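# Set two cartons flat on the low platform

## Task

Place both cartons so each lies flat on the low platform, neither resting on the other and neither sticking out past any platform edge; they must stay there on their own without the robot supporting them, and at the end the suction must be released and the tool moved away.

## Robot and tools

Robot: a single arm with six joints (waist, shoulder, elbow, forearm roll, wrist pitch, wrist roll) and a suction cup as its tool. The controlled point is the cup point, the middle of the cup rim (rim is 36 mm across). The cup opens along the cup point's own +z axis. From about 4 cm behind the rim the tool body and its camera stick out up to roughly 9 cm sideways, so leave room for them near obstacles.

Scene frame: origin on the table surface straight below the arm base, +z up, +y to the left when facing along +x. The base itself may sit slightly tilted. Each result reports end_effector_position (metres) and end_effector_quat_wxyz in this frame; the printed position can be a little off, more so when the arm reaches far.

Tool execute_actions takes "actions": a list holding zero or one item, plus optional "pictures" (boolean). An empty list only returns the current state. An item with "rows" runs a motion: "rows" is a list of 1 to 15 rows, "steps" 1 to 15 (default 15), each step lasting 1/30 s; one row is used per step and the final row repeats if rows run out. An item with only "steps" (up to 300) is a wait, counted from the previous result, so thinking time eats into it. A rejected call sends nothing.

A row is 7 numbers, each in [-1, 1], order dx, dy, dz, rx, ry, rz, suction. The first six are an offset, not an absolute pose: they are expressed in the cup point's own axes and measured from the cup point pose in the most recent result showing it (before any such result exists in the scene, or for later calls in the same reply, from where the arm is when the action begins). Every row is relative to that same reference, not to the row before. Scale: 1.0 = 0.6 m for dx, dy, dz and 180 degrees for the rotation; rx, ry, rz form a single rotation vector. So all zeros means go back to the reference pose, not stay idle. The seventh number switches suction: above 0.01 on, 0.01 or less off; it keeps its last value.

Each control step the commanded pose is clamped to within 70 mm and 16 degrees of the measured pose, and damped inverse kinematics favours position over orientation. A long offset may need several calls; after an action the arm only continues to the last clamped pose, so read the reported pose and send the remainder. A "Hand target" line shows where the controller is currently driving. "pose unreachable" and HELD mark steps where the clearance check (which treats the base mount as arm) changed or blocked the command.

Tool move: "target" is one 7-number row, same layout, frame and reference as above (offset in cup axes, 1.0 = 0.6 m / 180 degrees, last number suction, sent at the start). "speed" in m/s, 0.002 to 0.5, default 0.25; rotation capped at twice that in rad/s. It follows a straight path lasting 0.5 to 10 s (longer paths get cut off short), turning the short way. It does not avoid obstacles, and the cup may lag, wander or overshoot the speed, especially with the arm nearly straight. The result adds a "move:" line: done (settled near target), or off_target, moving, held, fault, plus limits such as paced (pose was clipped) or held (some steps blocked; afterwards the arm may lurch quickly), and the remaining distance.

Tool wait: "seconds" 0 to 10; lets the scene run with no new command. Tool zoom_image: "camera" is cam_head_left or cam_head_right (both 504x504), "region" [x0, y0, x1, y1] in image pixels from the top-left, at most 504 by 504. Tool finished_scene: "scene" is the number of the current scene; ending is final and reports success.

The simulation keeps running while you think between calls. Each move or wait result includes pictures; execute_actions includes them unless "pictures": false.

Picking: switch suction on and press the rim flat onto a smooth face of a carton so it contacts all round; edges, holes or seams under the rim leak. suction_measured near 0 means no seal; 0.83 or more means airtight; lower values mean leakage. part_present goes to 1 at 0.50 and back to 0 below 0.45. Under vacuum the cup compresses, so the carton ends up as much as 12 mm nearer the tool; vacuum alone can lift a resting carton. To release, set the carton down on the platform first, then switch suction off, and rise at least 15 mm before the cup is clear. A cup sealed on the table pins the tool; turn suction off to free it.

Hazards: the arm is stiff. Pushing even slightly past a contact, or touching at speed, can trigger a fault: 150 N on any part or joint torque at its limit (waist, shoulder, elbow 139 N m; forearm roll, wrist pitch, wrist roll 34.8 N m) freezes the arm for 10 s and drops the rest of the call. Approach surfaces slowly and stop just at contact. Holding loads heats motors; a MOTOR HOT line warns, and an OVER-TEMPERATURE FAULT brakes the arm until cool, so don't linger holding a carton. Never drop, slam or knock anything off the table. Loose objects may occasionally be nudged by outside pushes. Joint ranges (rad): waist -3.491 to 3.491, shoulder -3.140 to 3.140, elbow -1.187 to 4.328, forearm roll -3.316 to 3.316, wrist pitch -3.140 to 3.140, wrist roll -3.927 to 3.927.

Each tool is called as name(argument=value, ...), one argument or row to a line, values as JSON.

## Session

execute_actions(
  actions=[],
)

Scene clock: 0.00 s of 5000.00 s.
end_effector_position=(+0.5002, +0.0124, +0.3948) suction_measured=0.00 part_present=0 end_effector_quat_wxyz=(-0.001, -0.013, +1.000, -0.001)
Joint positions: [ 0.265  0.134  0.191  0.002 -1.631 -0.263]
Joint velocities: [-0.    -0.001  0.    -0.002  0.001  0.   ]
Hand target: +0.500, +0.012, +0.395; -0.001, -0.013, +1.000, -0.001

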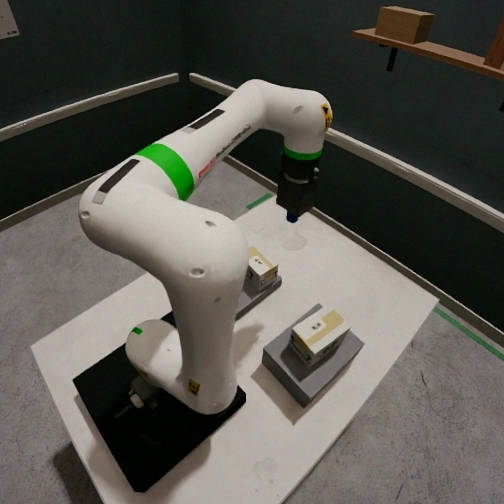

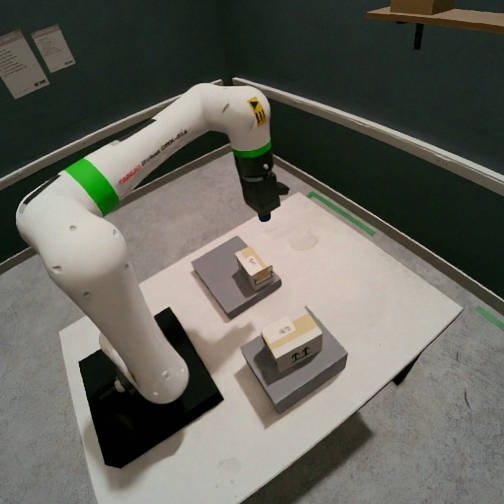

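zoom_image(
  camera="cam_head_right",
  region=[170, 200, 370, 420],
)

zoom_image(
  camera="cam_head_left",
  region=[200, 200, 400, 420],
)

Region (170, 200, 370, 420) of cam_head_right's 504x504 image, scaled by 2.291, with more detail than that image has; it fills the left 458 columns of this view, and the rest is white.

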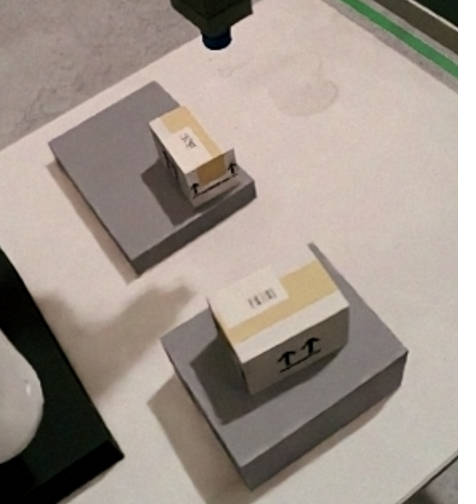

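Region (200, 200, 400, 420) of cam_head_left's 504x504 image, scaled by 2.291, with more detail than that image has; it fills the left 458 columns of this view, and the rest is white.

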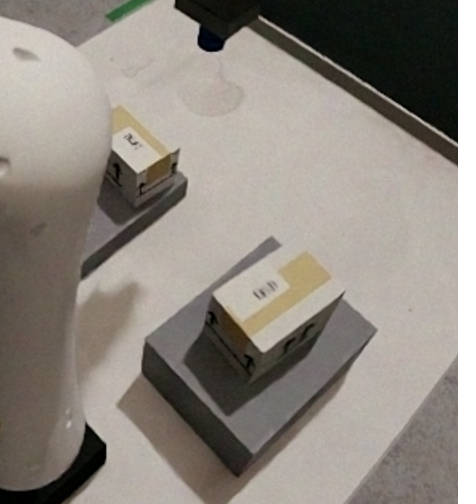

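move(
  target=[0.1667, -0.27, 0.2417, 0, 0, 0, 0],
  speed=0.3,
)

Scene clock: 64.43 s of 5000.00 s.
end_effector_position=(+0.4038, -0.1521, +0.2500) suction_measured=0.00 part_present=0 end_effector_quat_wxyz=(-0.002, -0.013, +1.000, -0.001)
Joint positions: [-0.077  0.001 -0.291  0.002 -1.282  0.079]
Joint velocities: [-0.001  0.002 -0.    -0.001  0.001  0.001]
Hand target: +0.404, -0.152, +0.250; -0.002, -0.013, +1.000, -0.001
Off the commanded pose: 0.001 m, 0 deg.
After step 90, 60.13 s passed at rest.
move: done

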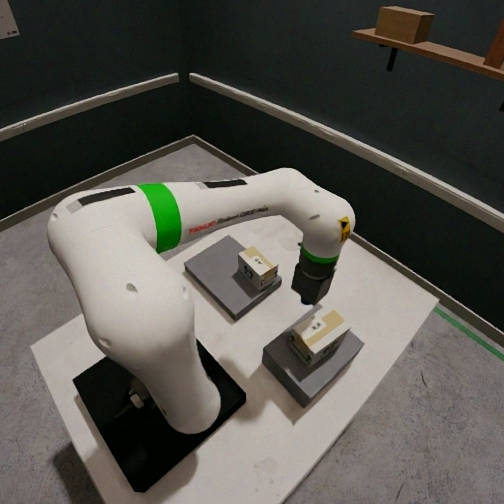

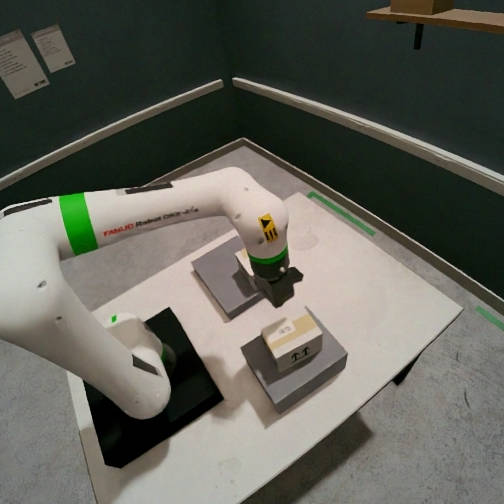

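move(
  target=[0, 0, 0.1, 0, 0, 0, 0],
  speed=0.2,
)

Scene clock: 71.50 s of 5000.00 s.
end_effector_position=(+0.4036, -0.1520, +0.1901) suction_measured=0.00 part_present=0 end_effector_quat_wxyz=(-0.002, -0.014, +1.000, -0.001)
Joint positions: [-0.077  0.056 -0.384  0.002 -1.134  0.079]
Joint velocities: [-0.     0.001 -0.001  0.003  0.001 -0.001]
Hand target: +0.404, -0.152, +0.190; -0.002, -0.014, +1.000, -0.001
Off the commanded pose: 0.000 m, 0 deg.
After step 90, 3.27 s passed at rest.
move: done

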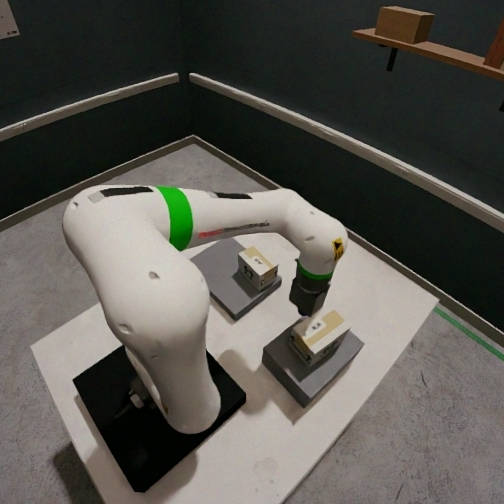

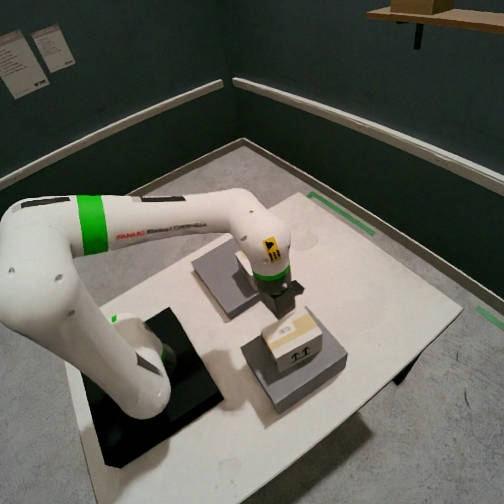

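zoom_image(
  camera="cam_head_left",
  region=[250, 270, 380, 400],
)

zoom_image(
  camera="cam_head_right",
  region=[230, 270, 360, 400],
)

Region (250, 270, 380, 400) of cam_head_left's 504x504 image, scaled by 3.877, with more detail than that image has.

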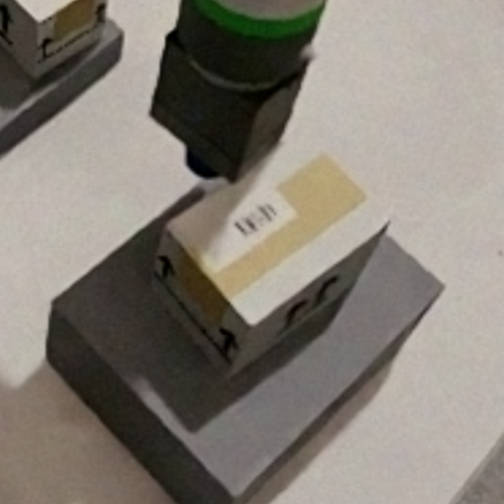

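Region (230, 270, 360, 400) of cam_head_right's 504x504 image, scaled by 3.877, with more detail than that image has.

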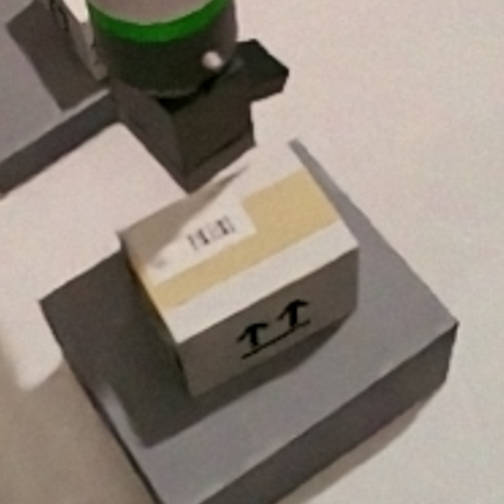

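move(
  target=[-0.1, -0.075, 0, 0, 0, 0, 0],
  speed=0.2,
)

zoom_image(
  camera="cam_head_left",
  region=[250, 270, 380, 400],
)

zoom_image(
  camera="cam_head_right",
  region=[230, 270, 360, 400],
)

Scene clock: 110.77 s of 5000.00 s.
end_effector_position=(+0.4647, -0.1954, +0.1899) suction_measured=0.00 part_present=0 end_effector_quat_wxyz=(-0.002, -0.014, +1.000, -0.001)
Joint positions: [-0.16   0.232 -0.182  0.002 -1.16   0.163]
Joint velocities: [-0.001  0.002  0.002 -0.001 -0.001  0.002]
Hand target: +0.465, -0.195, +0.190; -0.002, -0.014, +1.000, -0.001
Off the commanded pose: 0.000 m, 0 deg.
After step 90, 35.43 s passed at rest.
move: done

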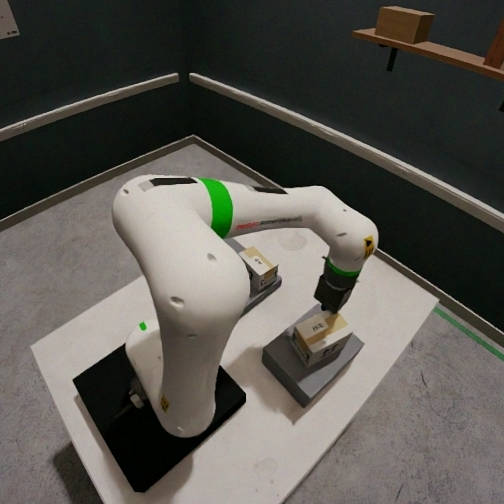

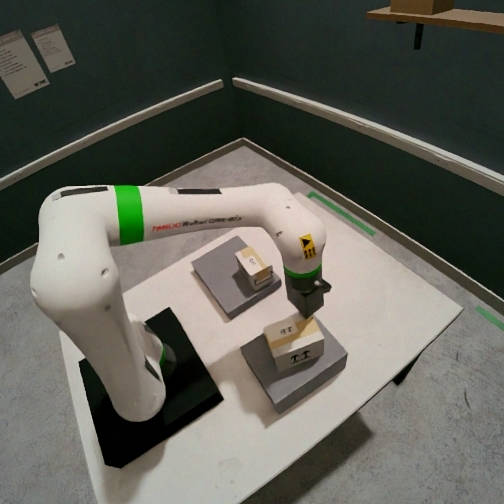

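Region (250, 270, 380, 400) of cam_head_left's 504x504 image, scaled by 3.877, with more detail than that image has.

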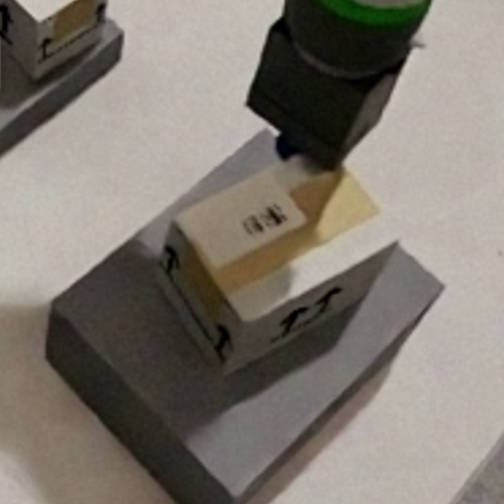

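Region (230, 270, 360, 400) of cam_head_right's 504x504 image, scaled by 3.877, with more detail than that image has.

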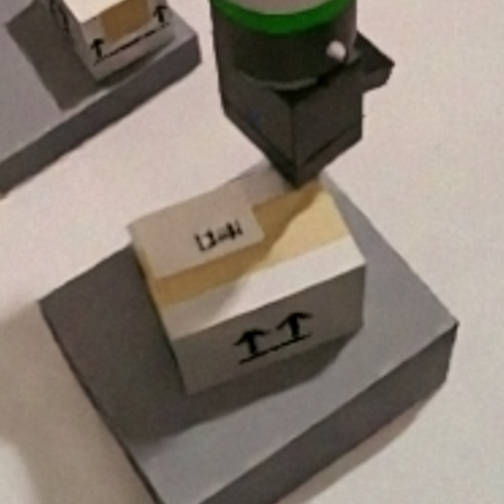

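move(
  target=[0.0167, -0.05, 0.075, 0, 0, 0, 0],
  speed=0.15,
)

zoom_image(
  camera="cam_head_left",
  region=[250, 270, 380, 400],
)

zoom_image(
  camera="cam_head_right",
  region=[230, 270, 360, 400],
)

Scene clock: 144.47 s of 5000.00 s.
end_effector_position=(+0.4614, -0.2054, +0.1753) suction_measured=0.00 part_present=0 end_effector_quat_wxyz=(-0.002, -0.014, +1.000, -0.001)
Joint positions: [-0.181  0.249 -0.198  0.002 -1.127  0.184]
Joint velocities: [ 0.    -0.     0.    -0.001 -0.001 -0.001]
Hand target: +0.461, -0.205, +0.175; -0.002, -0.014, +1.000, -0.000
Off the commanded pose: 0.037 m, 0 deg.
FORCE FAULT: contact force on the arm reached its limit, and the arm stopped for 10 seconds. The contact can be on any part of the arm, not only on its tool. The arm's remaining commands of this call were not run. The arm holds still and accepts commands again. Move the arm away from the contact; if what it grips holds it there, let go first. Pushing or pulling that hard again can fault the arm again.
After step 90, 20.40 s passed at rest.
move: fault

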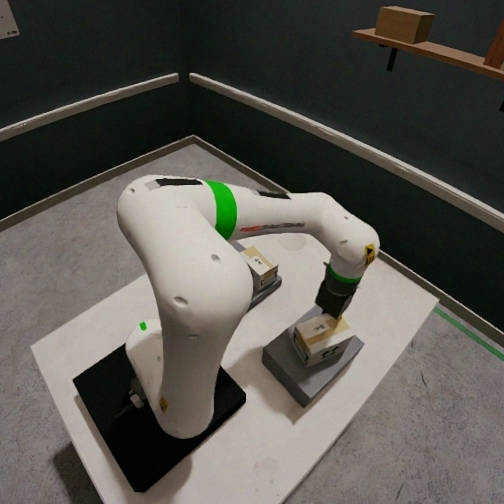

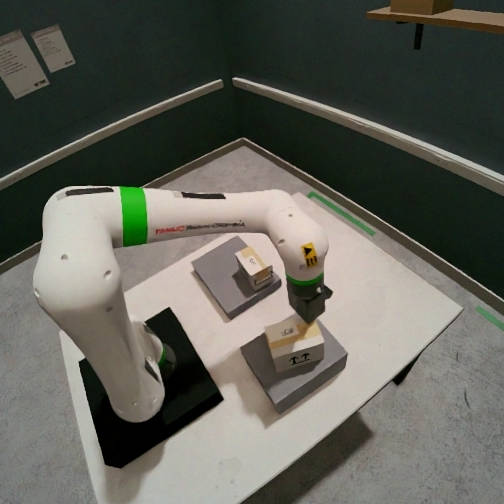

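Region (250, 270, 380, 400) of cam_head_left's 504x504 image, scaled by 3.877, with more detail than that image has.

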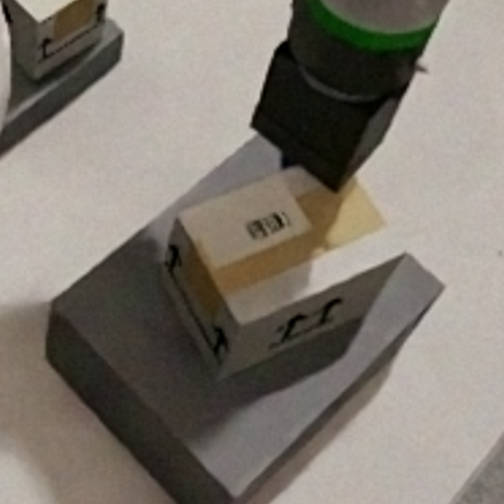

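Region (230, 270, 360, 400) of cam_head_right's 504x504 image, scaled by 3.877, with more detail than that image has.

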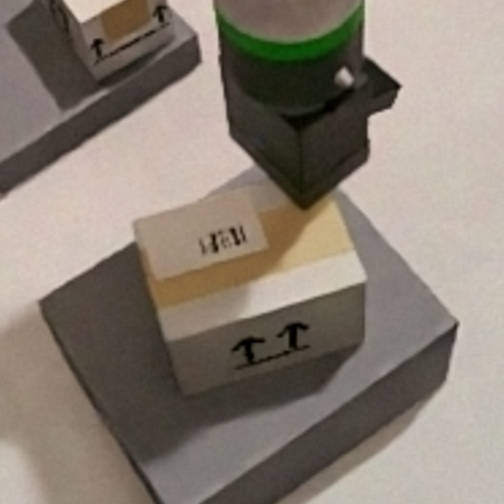

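move(
  target=[0, 0, -0.125, 0, 0, 0, 0],
  speed=0.15,
)

zoom_image(
  camera="cam_head_left",
  region=[250, 250, 400, 400],
)

zoom_image(
  camera="cam_head_right",
  region=[220, 250, 370, 400],
)

Scene clock: 157.60 s of 5000.00 s.
end_effector_position=(+0.4616, -0.2056, +0.2503) suction_measured=0.00 part_present=0 end_effector_quat_wxyz=(-0.002, -0.013, +1.000, -0.001)
Joint positions: [-0.181  0.185 -0.09   0.002 -1.299  0.184]
Joint velocities: [-0.    -0.001  0.002 -0.004 -0.002 -0.   ]
Hand target: +0.462, -0.206, +0.250; -0.002, -0.013, +1.000, -0.001
Off the commanded pose: 0.000 m, 0 deg.
After step 90, 9.27 s passed at rest.
move: done

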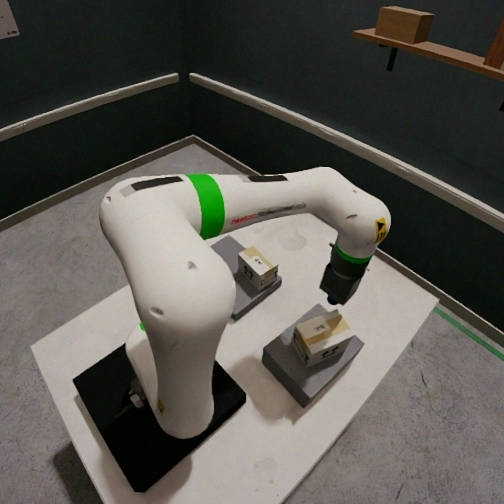

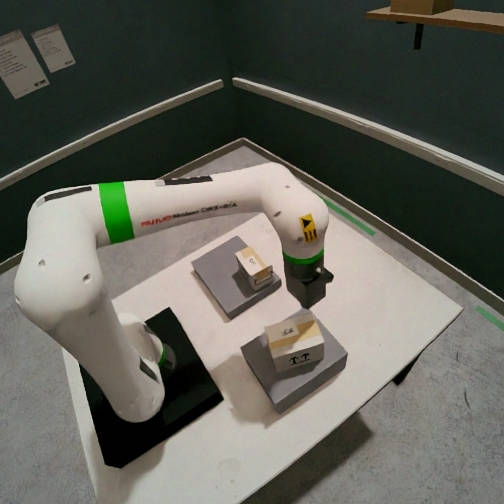

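Region (250, 250, 400, 400) of cam_head_left's 504x504 image, scaled by 3.360, with more detail than that image has.

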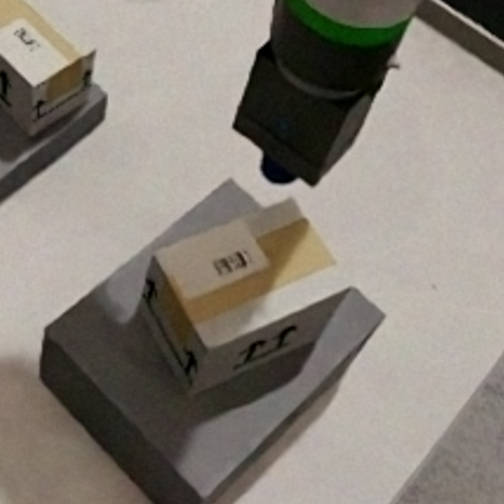

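Region (220, 250, 370, 400) of cam_head_right's 504x504 image, scaled by 3.360, with more detail than that image has.

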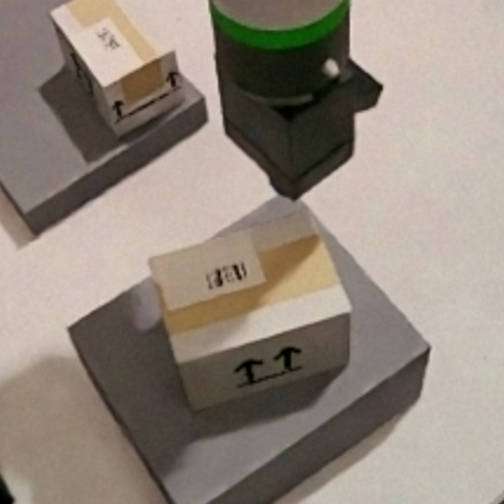

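move(
  target=[0.0867, -0.075, 0, 0, 0, 0, 0],
  speed=0.2,
)

zoom_image(
  camera="cam_head_left",
  region=[250, 250, 400, 400],
)

zoom_image(
  camera="cam_head_right",
  region=[220, 250, 370, 400],
)

Scene clock: 215.03 s of 5000.00 s.
end_effector_position=(+0.4108, -0.2519, +0.2504) suction_measured=0.00 part_present=0 end_effector_quat_wxyz=(-0.002, -0.014, +1.000, -0.001)
Joint positions: [-0.299  0.127 -0.157  0.003 -1.29   0.301]
Joint velocities: [-0.001  0.     0.001 -0.002  0.     0.001]
Hand target: +0.411, -0.252, +0.250; -0.002, -0.013, +1.000, -0.001
Off the commanded pose: 0.000 m, 0 deg.
After step 90, 53.63 s passed at rest.
move: done

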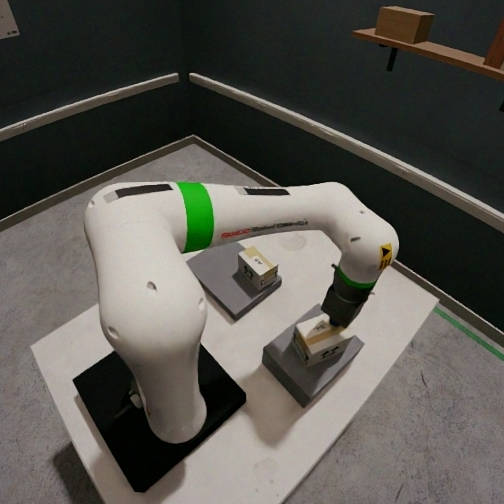

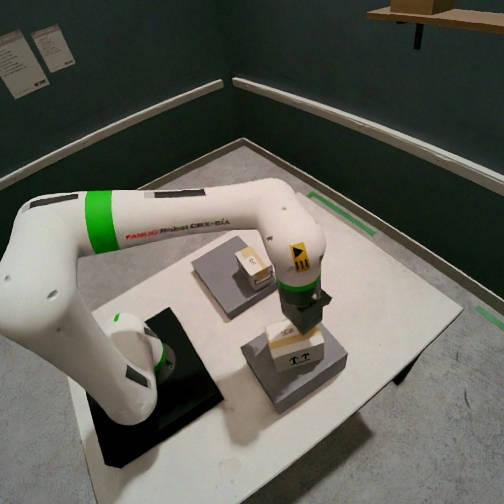

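Region (250, 250, 400, 400) of cam_head_left's 504x504 image, scaled by 3.360, with more detail than that image has.

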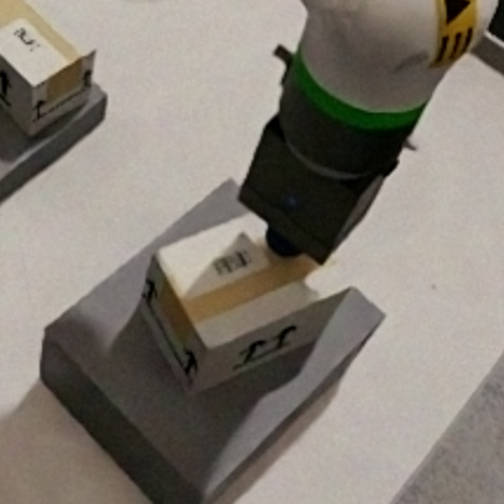

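Region (220, 250, 370, 400) of cam_head_right's 504x504 image, scaled by 3.360, with more detail than that image has.

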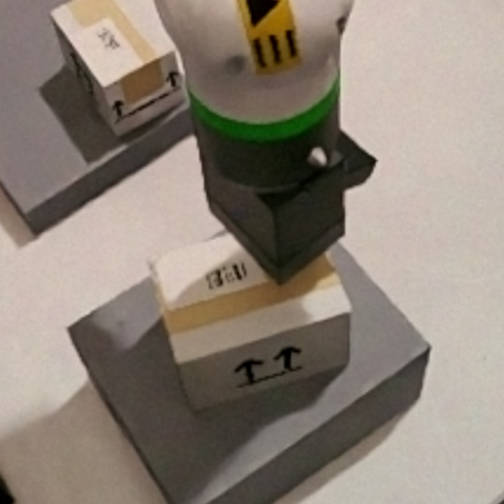

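move(
  target=[0.0117, 0.025, 0.04, 0, 0, 0, 1],
  speed=0.05,
)

zoom_image(
  camera="cam_head_left",
  region=[250, 250, 400, 400],
)

Scene clock: 236.90 s of 5000.00 s.
end_effector_position=(+0.4033, -0.2370, +0.2264) suction_measured=0.00 part_present=0 end_effector_quat_wxyz=(-0.002, -0.014, +1.000, -0.001)
Joint positions: [-0.272  0.111 -0.233  0.002 -1.23   0.274]
Joint velocities: [ 0.001 -0.001 -0.001  0.001  0.    -0.001]
Hand target: +0.403, -0.237, +0.226; -0.002, -0.014, +1.000, -0.001
Off the commanded pose: 0.000 m, 0 deg.
After step 90, 17.97 s passed at rest.
move: done

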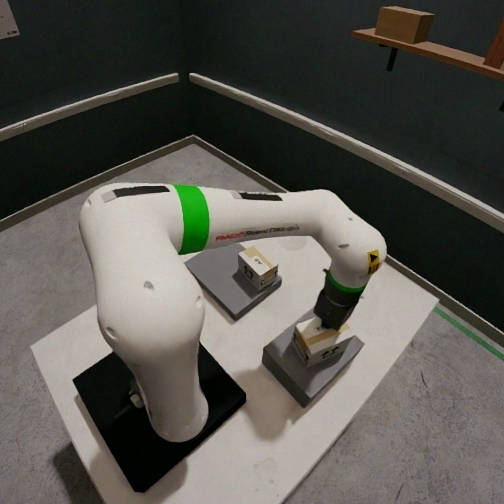

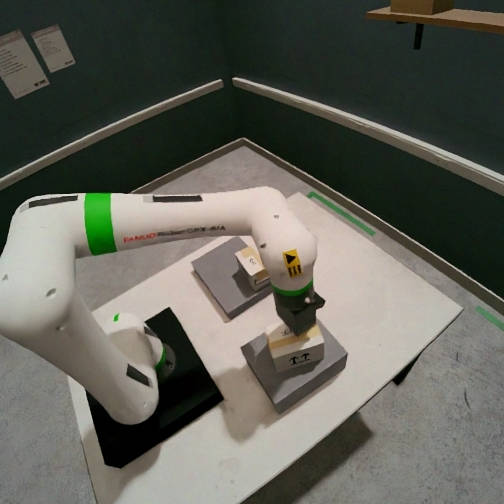

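Region (250, 250, 400, 400) of cam_head_left's 504x504 image, scaled by 3.360, with more detail than that image has.

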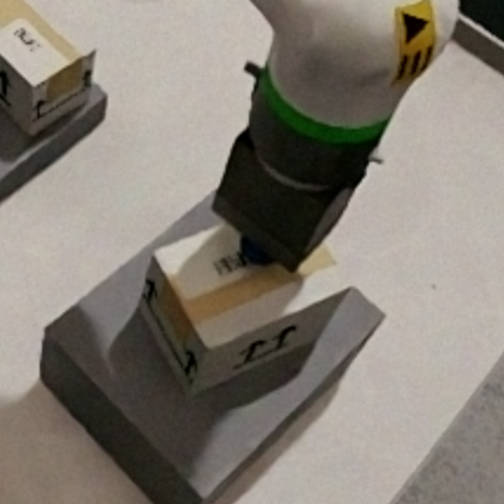

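Descend slowly in small steps.

move(
  target=[0, 0, 0.0167, 0, 0, 0, 1],
  speed=0.02,
)

Scene clock: 244.43 s of 5000.00 s.
end_effector_position=(+0.4033, -0.2370, +0.2164) suction_measured=0.95 part_present=1 end_effector_quat_wxyz=(-0.002, -0.014, +1.000, -0.001)
Joint positions: [-0.272  0.119 -0.249  0.002 -1.206  0.274]
Joint velocities: [ 0.     0.001 -0.001 -0.002  0.001  0.001]
Hand target: +0.403, -0.237, +0.216; -0.002, -0.014, +1.000, -0.001
Off the commanded pose: 0.000 m, 0 deg.
After step 90, 3.80 s passed at rest.
move: done

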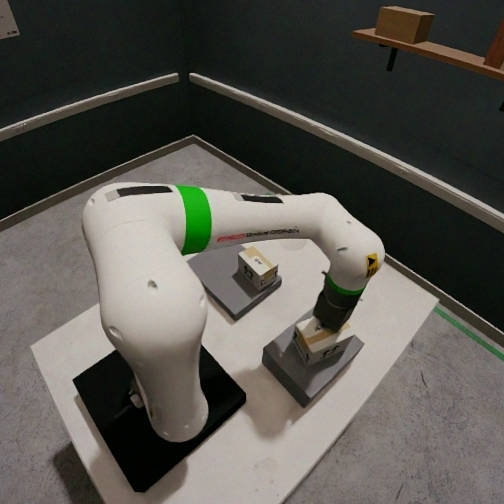

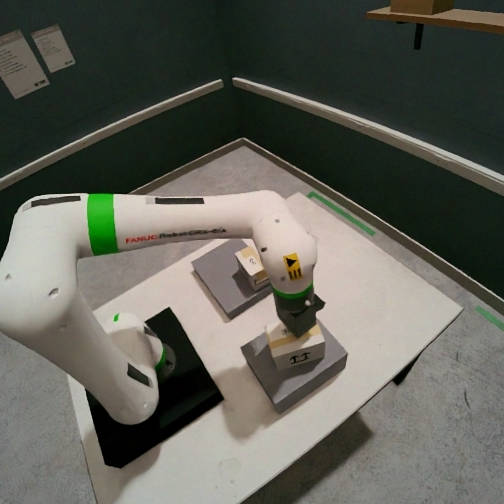

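move(
  target=[0, 0, -0.18, 0, 0, 0, 1],
  speed=0.15,
)

move(
  target=[0.0, 0.62, 0, 0, 0, 0.383, 1],
  speed=0.25,
)

Scene clock: 273.07 s of 5000.00 s.
end_effector_position=(+0.4036, -0.2371, +0.3245) suction_measured=0.95 part_present=1 end_effector_quat_wxyz=(-0.002, -0.013, +1.000, -0.001)
Joint positions: [-0.272  0.056 -0.057  0.003 -1.46   0.274]
Joint velocities: [ 0.    -0.     0.002 -0.004 -0.001 -0.001]
Hand target: +0.404, -0.237, +0.324; -0.002, -0.013, +1.000, -0.001
Off the commanded pose: 0.000 m, 0 deg.
After step 90, 24.53 s passed at rest.
move: done

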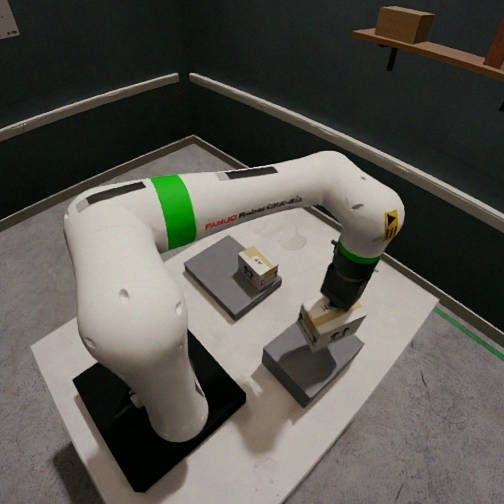

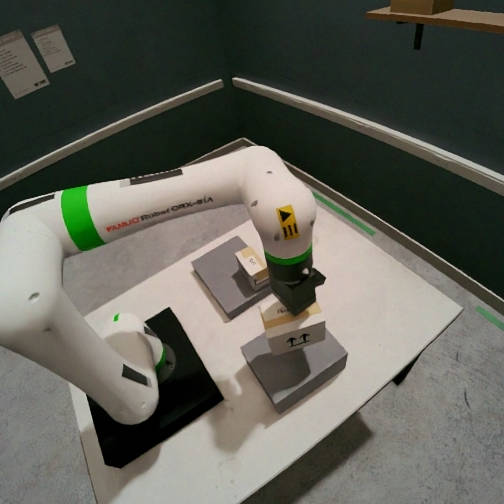

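Scene clock: 275.93 s of 5000.00 s.
end_effector_position=(+0.3944, +0.1349, +0.3244) suction_measured=0.95 part_present=1 end_effector_quat_wxyz=(+0.001, +0.555, +0.832, -0.002)
Joint positions: [ 0.625 -0.074 -0.187  0.003 -1.462 -1.825]
Joint velocities: [ 0.001  0.     0.001  0.002 -0.    -0.004]
Hand target: +0.394, +0.135, +0.324; +0.001, +0.555, +0.832, -0.002
Off the commanded pose: 0.001 m, 0 deg.
move: done

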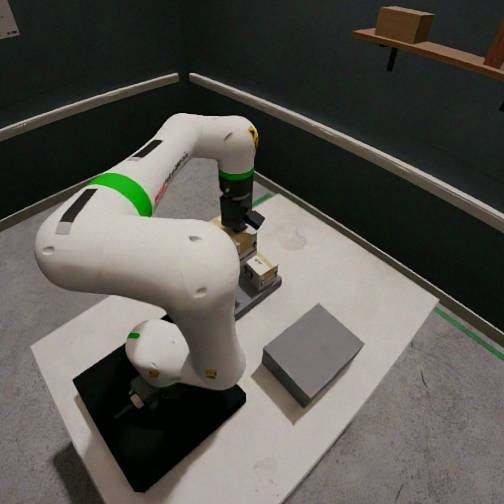

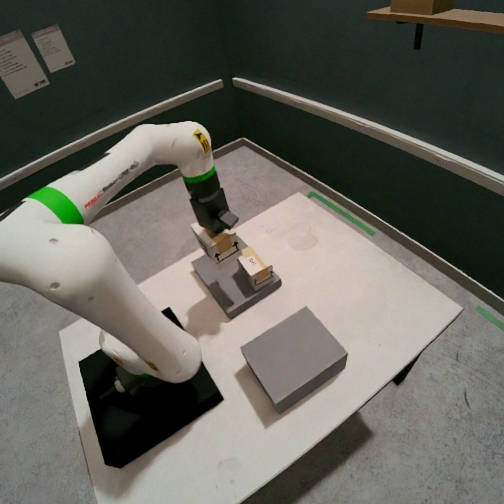

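zoom_image(
  camera="cam_head_right",
  region=[160, 190, 310, 340],
)

Region (160, 190, 310, 340) of cam_head_right's 504x504 image, scaled by 3.360, with more detail than that image has.

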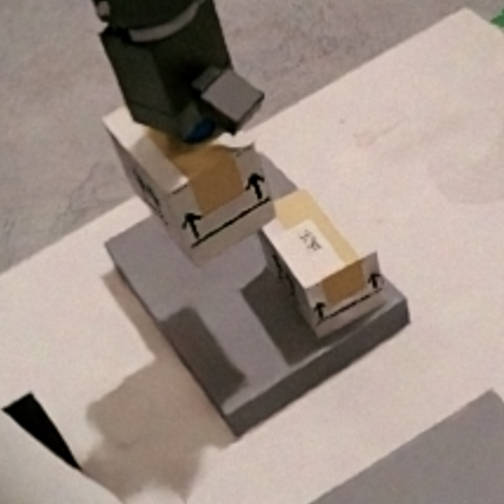

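move(
  target=[0, 0, 0.085, 0, 0, 0, 1],
  speed=0.1,
)

zoom_image(
  camera="cam_head_right",
  region=[160, 190, 310, 340],
)

Scene clock: 288.60 s of 5000.00 s.
end_effector_position=(+0.3943, +0.1348, +0.2734) suction_measured=0.95 part_present=1 end_effector_quat_wxyz=(+0.001, +0.555, +0.832, -0.002)
Joint positions: [ 0.625 -0.052 -0.287  0.002 -1.34  -1.825]
Joint velocities: [ 0.     0.    -0.001 -0.001  0.001 -0.   ]
Hand target: +0.394, +0.135, +0.273; +0.001, +0.555, +0.832, -0.002
Off the commanded pose: 0.000 m, 0 deg.
After step 90, 8.80 s passed at rest.
move: done

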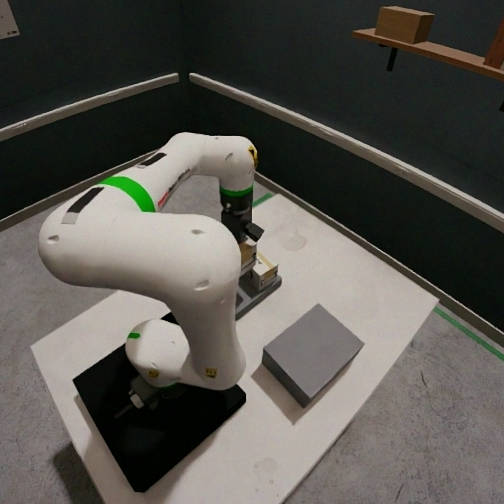

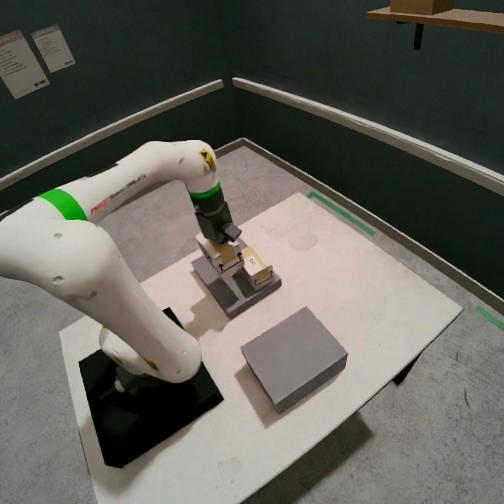

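Region (160, 190, 310, 340) of cam_head_right's 504x504 image, scaled by 3.360, with more detail than that image has.

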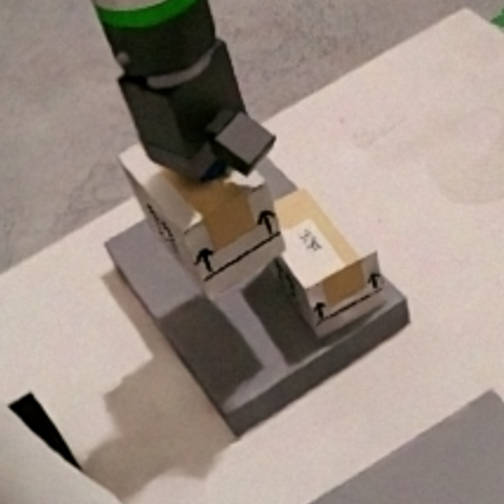

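move(
  target=[0.0821, 0.0197, 0, 0, 0, 0, 1],
  speed=0.1,
)

move(
  target=[0, 0, 0.1333, 0, 0, 0, 1],
  speed=0.08,
)

zoom_image(
  camera="cam_head_right",
  region=[160, 190, 310, 340],
)

Scene clock: 319.10 s of 5000.00 s.
end_effector_position=(+0.3863, +0.1849, +0.2733) suction_measured=0.95 part_present=1 end_effector_quat_wxyz=(+0.001, +0.555, +0.832, -0.002)
Joint positions: [ 0.732 -0.022 -0.258  0.002 -1.339 -1.933]
Joint velocities: [ 0.001  0.     0.     0.001 -0.     0.   ]
Hand target: +0.386, +0.185, +0.273; +0.001, +0.555, +0.832, -0.002
Off the commanded pose: 0.000 m, 0 deg.
After step 90, 26.63 s passed at rest.
move: done

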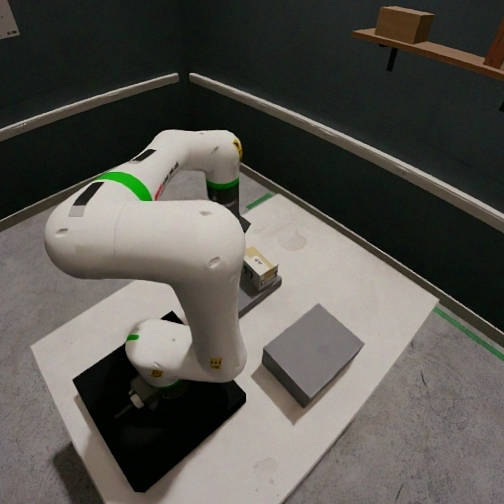

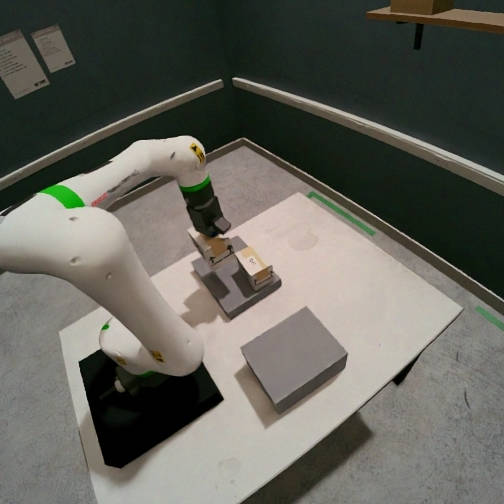

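Scene clock: 320.43 s of 5000.00 s.
end_effector_position=(+0.3860, +0.1848, +0.1934) suction_measured=0.95 part_present=1 end_effector_quat_wxyz=(+0.000, +0.555, +0.832, -0.002)
Joint positions: [ 0.732  0.044 -0.388  0.002 -1.142 -1.933]
Joint velocities: [-0.001  0.001 -0.001 -0.     0.001 -0.   ]
Hand target: +0.386, +0.185, +0.193; +0.000, +0.555, +0.832, -0.002
Off the commanded pose: 0.000 m, 0 deg.
move: done

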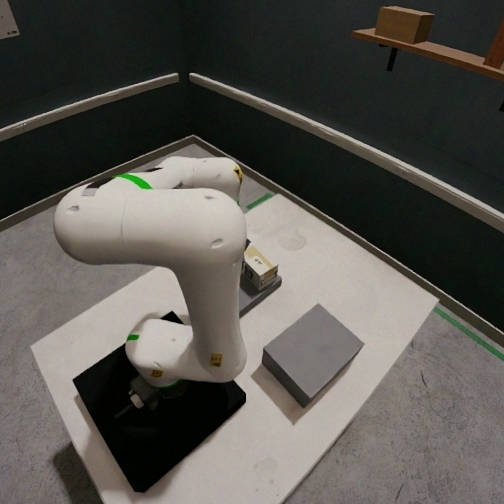

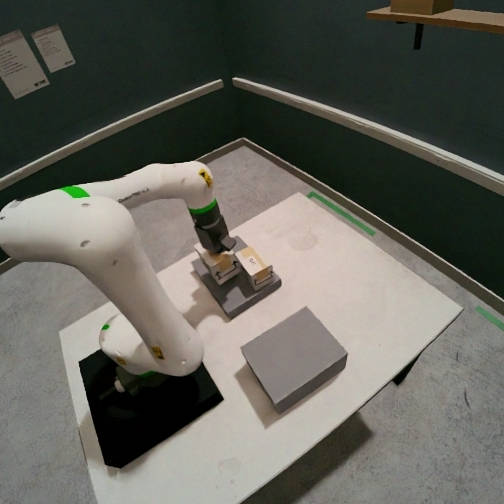

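Region (160, 190, 310, 340) of cam_head_right's 504x504 image, scaled by 3.360, with more detail than that image has.

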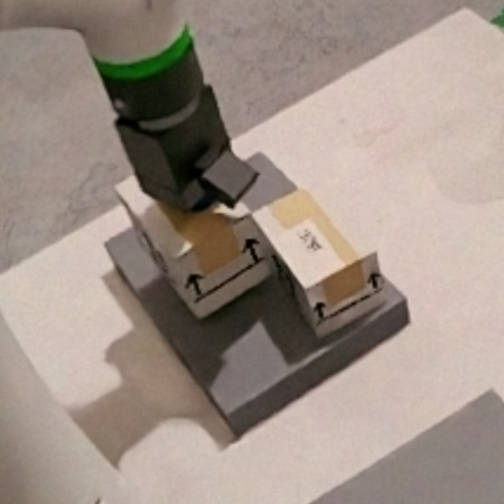

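move(
  target=[0, 0, 0.02, 0, 0, 0, 1],
  speed=0.02,
)

zoom_image(
  camera="cam_head_right",
  region=[160, 190, 310, 340],
)

Scene clock: 361.57 s of 5000.00 s.
end_effector_position=(+0.3860, +0.1847, +0.1814) suction_measured=0.95 part_present=1 end_effector_quat_wxyz=(+0.000, +0.555, +0.832, -0.002)
Joint positions: [ 0.732  0.058 -0.405  0.002 -1.112 -1.933]
Joint velocities: [ 0.001  0.001 -0.    -0.001  0.001 -0.   ]
Hand target: +0.386, +0.185, +0.181; +0.000, +0.555, +0.832, -0.002
Off the commanded pose: 0.000 m, 0 deg.
After step 90, 37.30 s passed at rest.
move: done

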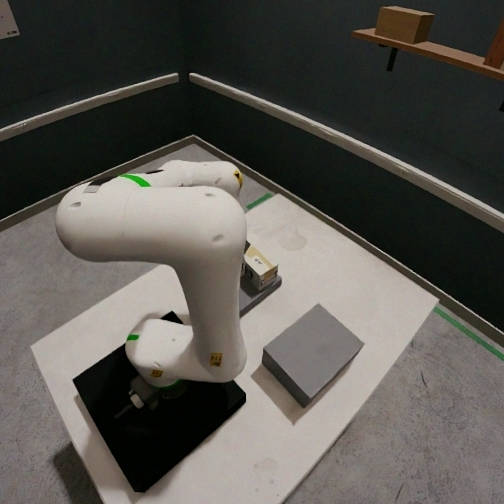

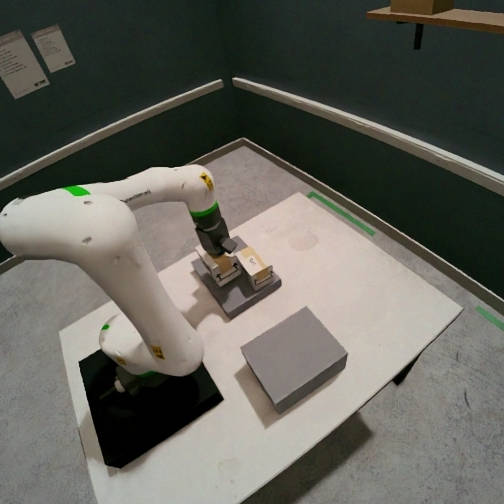

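Region (160, 190, 310, 340) of cam_head_right's 504x504 image, scaled by 3.360, with more detail than that image has.

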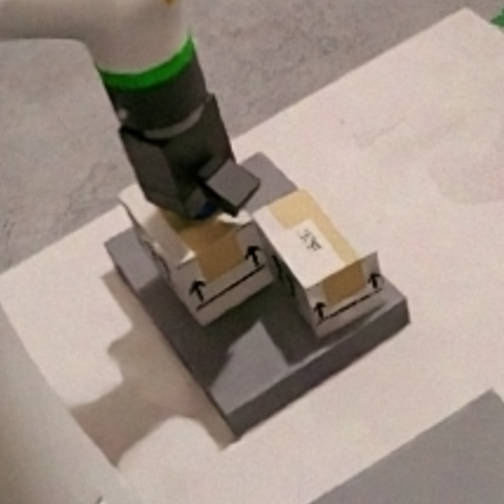

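move(
  target=[0, 0, 0.02, 0, 0, 0, 1],
  speed=0.02,
)

zoom_image(
  camera="cam_head_right",
  region=[160, 190, 310, 340],
)

Scene clock: 368.07 s of 5000.00 s.
end_effector_position=(+0.3860, +0.1847, +0.1695) suction_measured=0.95 part_present=1 end_effector_quat_wxyz=(+0.000, +0.555, +0.832, -0.002)
Joint positions: [ 0.732  0.072 -0.42   0.002 -1.082 -1.933]
Joint velocities: [ 0.     0.001 -0.    -0.001  0.001  0.   ]
Hand target: +0.386, +0.185, +0.169; +0.000, +0.555, +0.832, -0.002
Off the commanded pose: 0.000 m, 0 deg.
After step 90, 2.67 s passed at rest.
move: done

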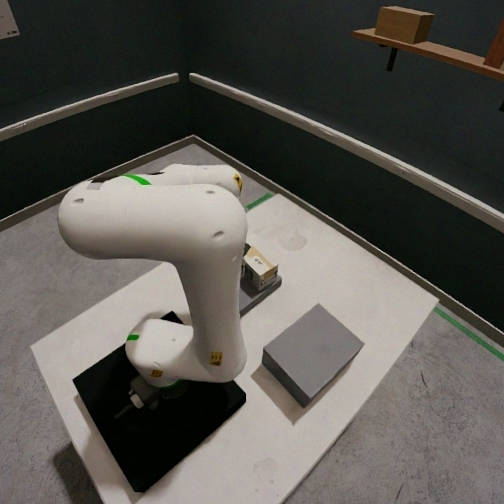

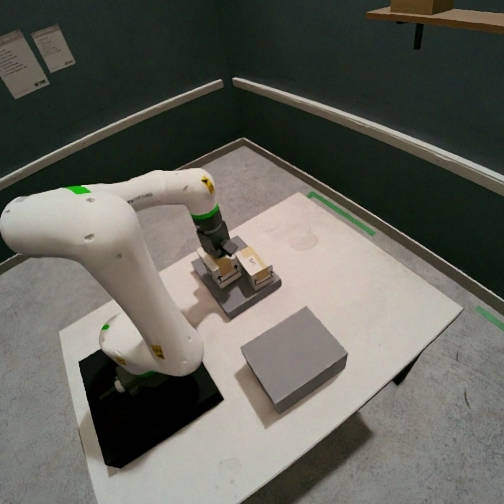

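Region (160, 190, 310, 340) of cam_head_right's 504x504 image, scaled by 3.360, with more detail than that image has.

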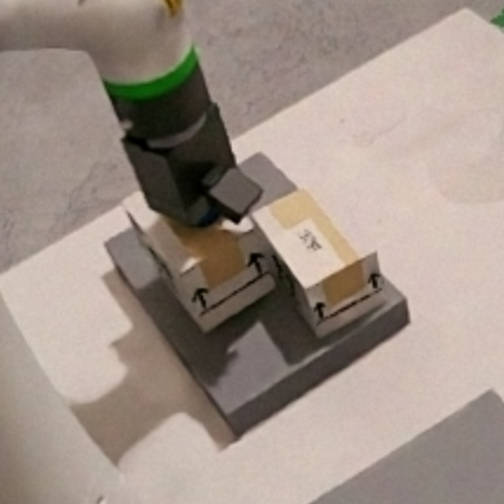

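move(
  target=[0, 0, 0.0133, 0, 0, 0, 1],
  speed=0.015,
)

zoom_image(
  camera="cam_head_right",
  region=[160, 190, 310, 340],
)

Scene clock: 376.70 s of 5000.00 s.
end_effector_position=(+0.3860, +0.1847, +0.1615) suction_measured=0.95 part_present=1 end_effector_quat_wxyz=(+0.000, +0.555, +0.832, -0.002)
Joint positions: [ 0.732  0.083 -0.43   0.002 -1.062 -1.933]
Joint velocities: [ 0.001  0.002 -0.001  0.001  0.001 -0.001]
Hand target: +0.386, +0.185, +0.161; +0.000, +0.555, +0.832, -0.002
Off the commanded pose: 0.000 m, 0 deg.
After step 90, 4.87 s passed at rest.
move: done

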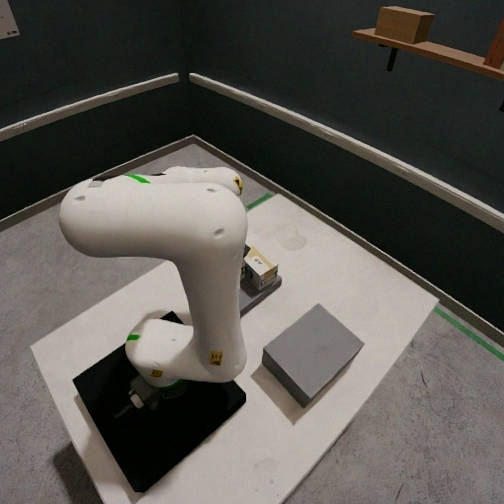

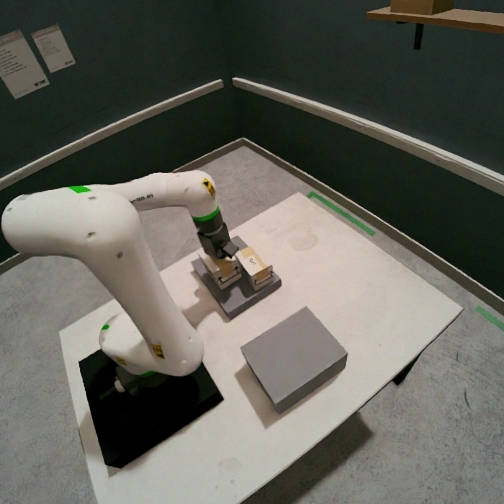

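Region (160, 190, 310, 340) of cam_head_right's 504x504 image, scaled by 3.360, with more detail than that image has.

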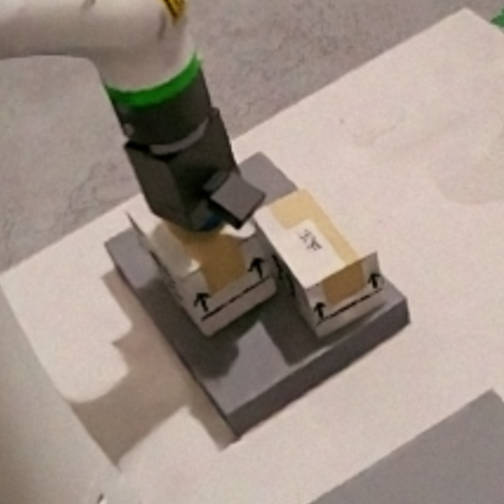

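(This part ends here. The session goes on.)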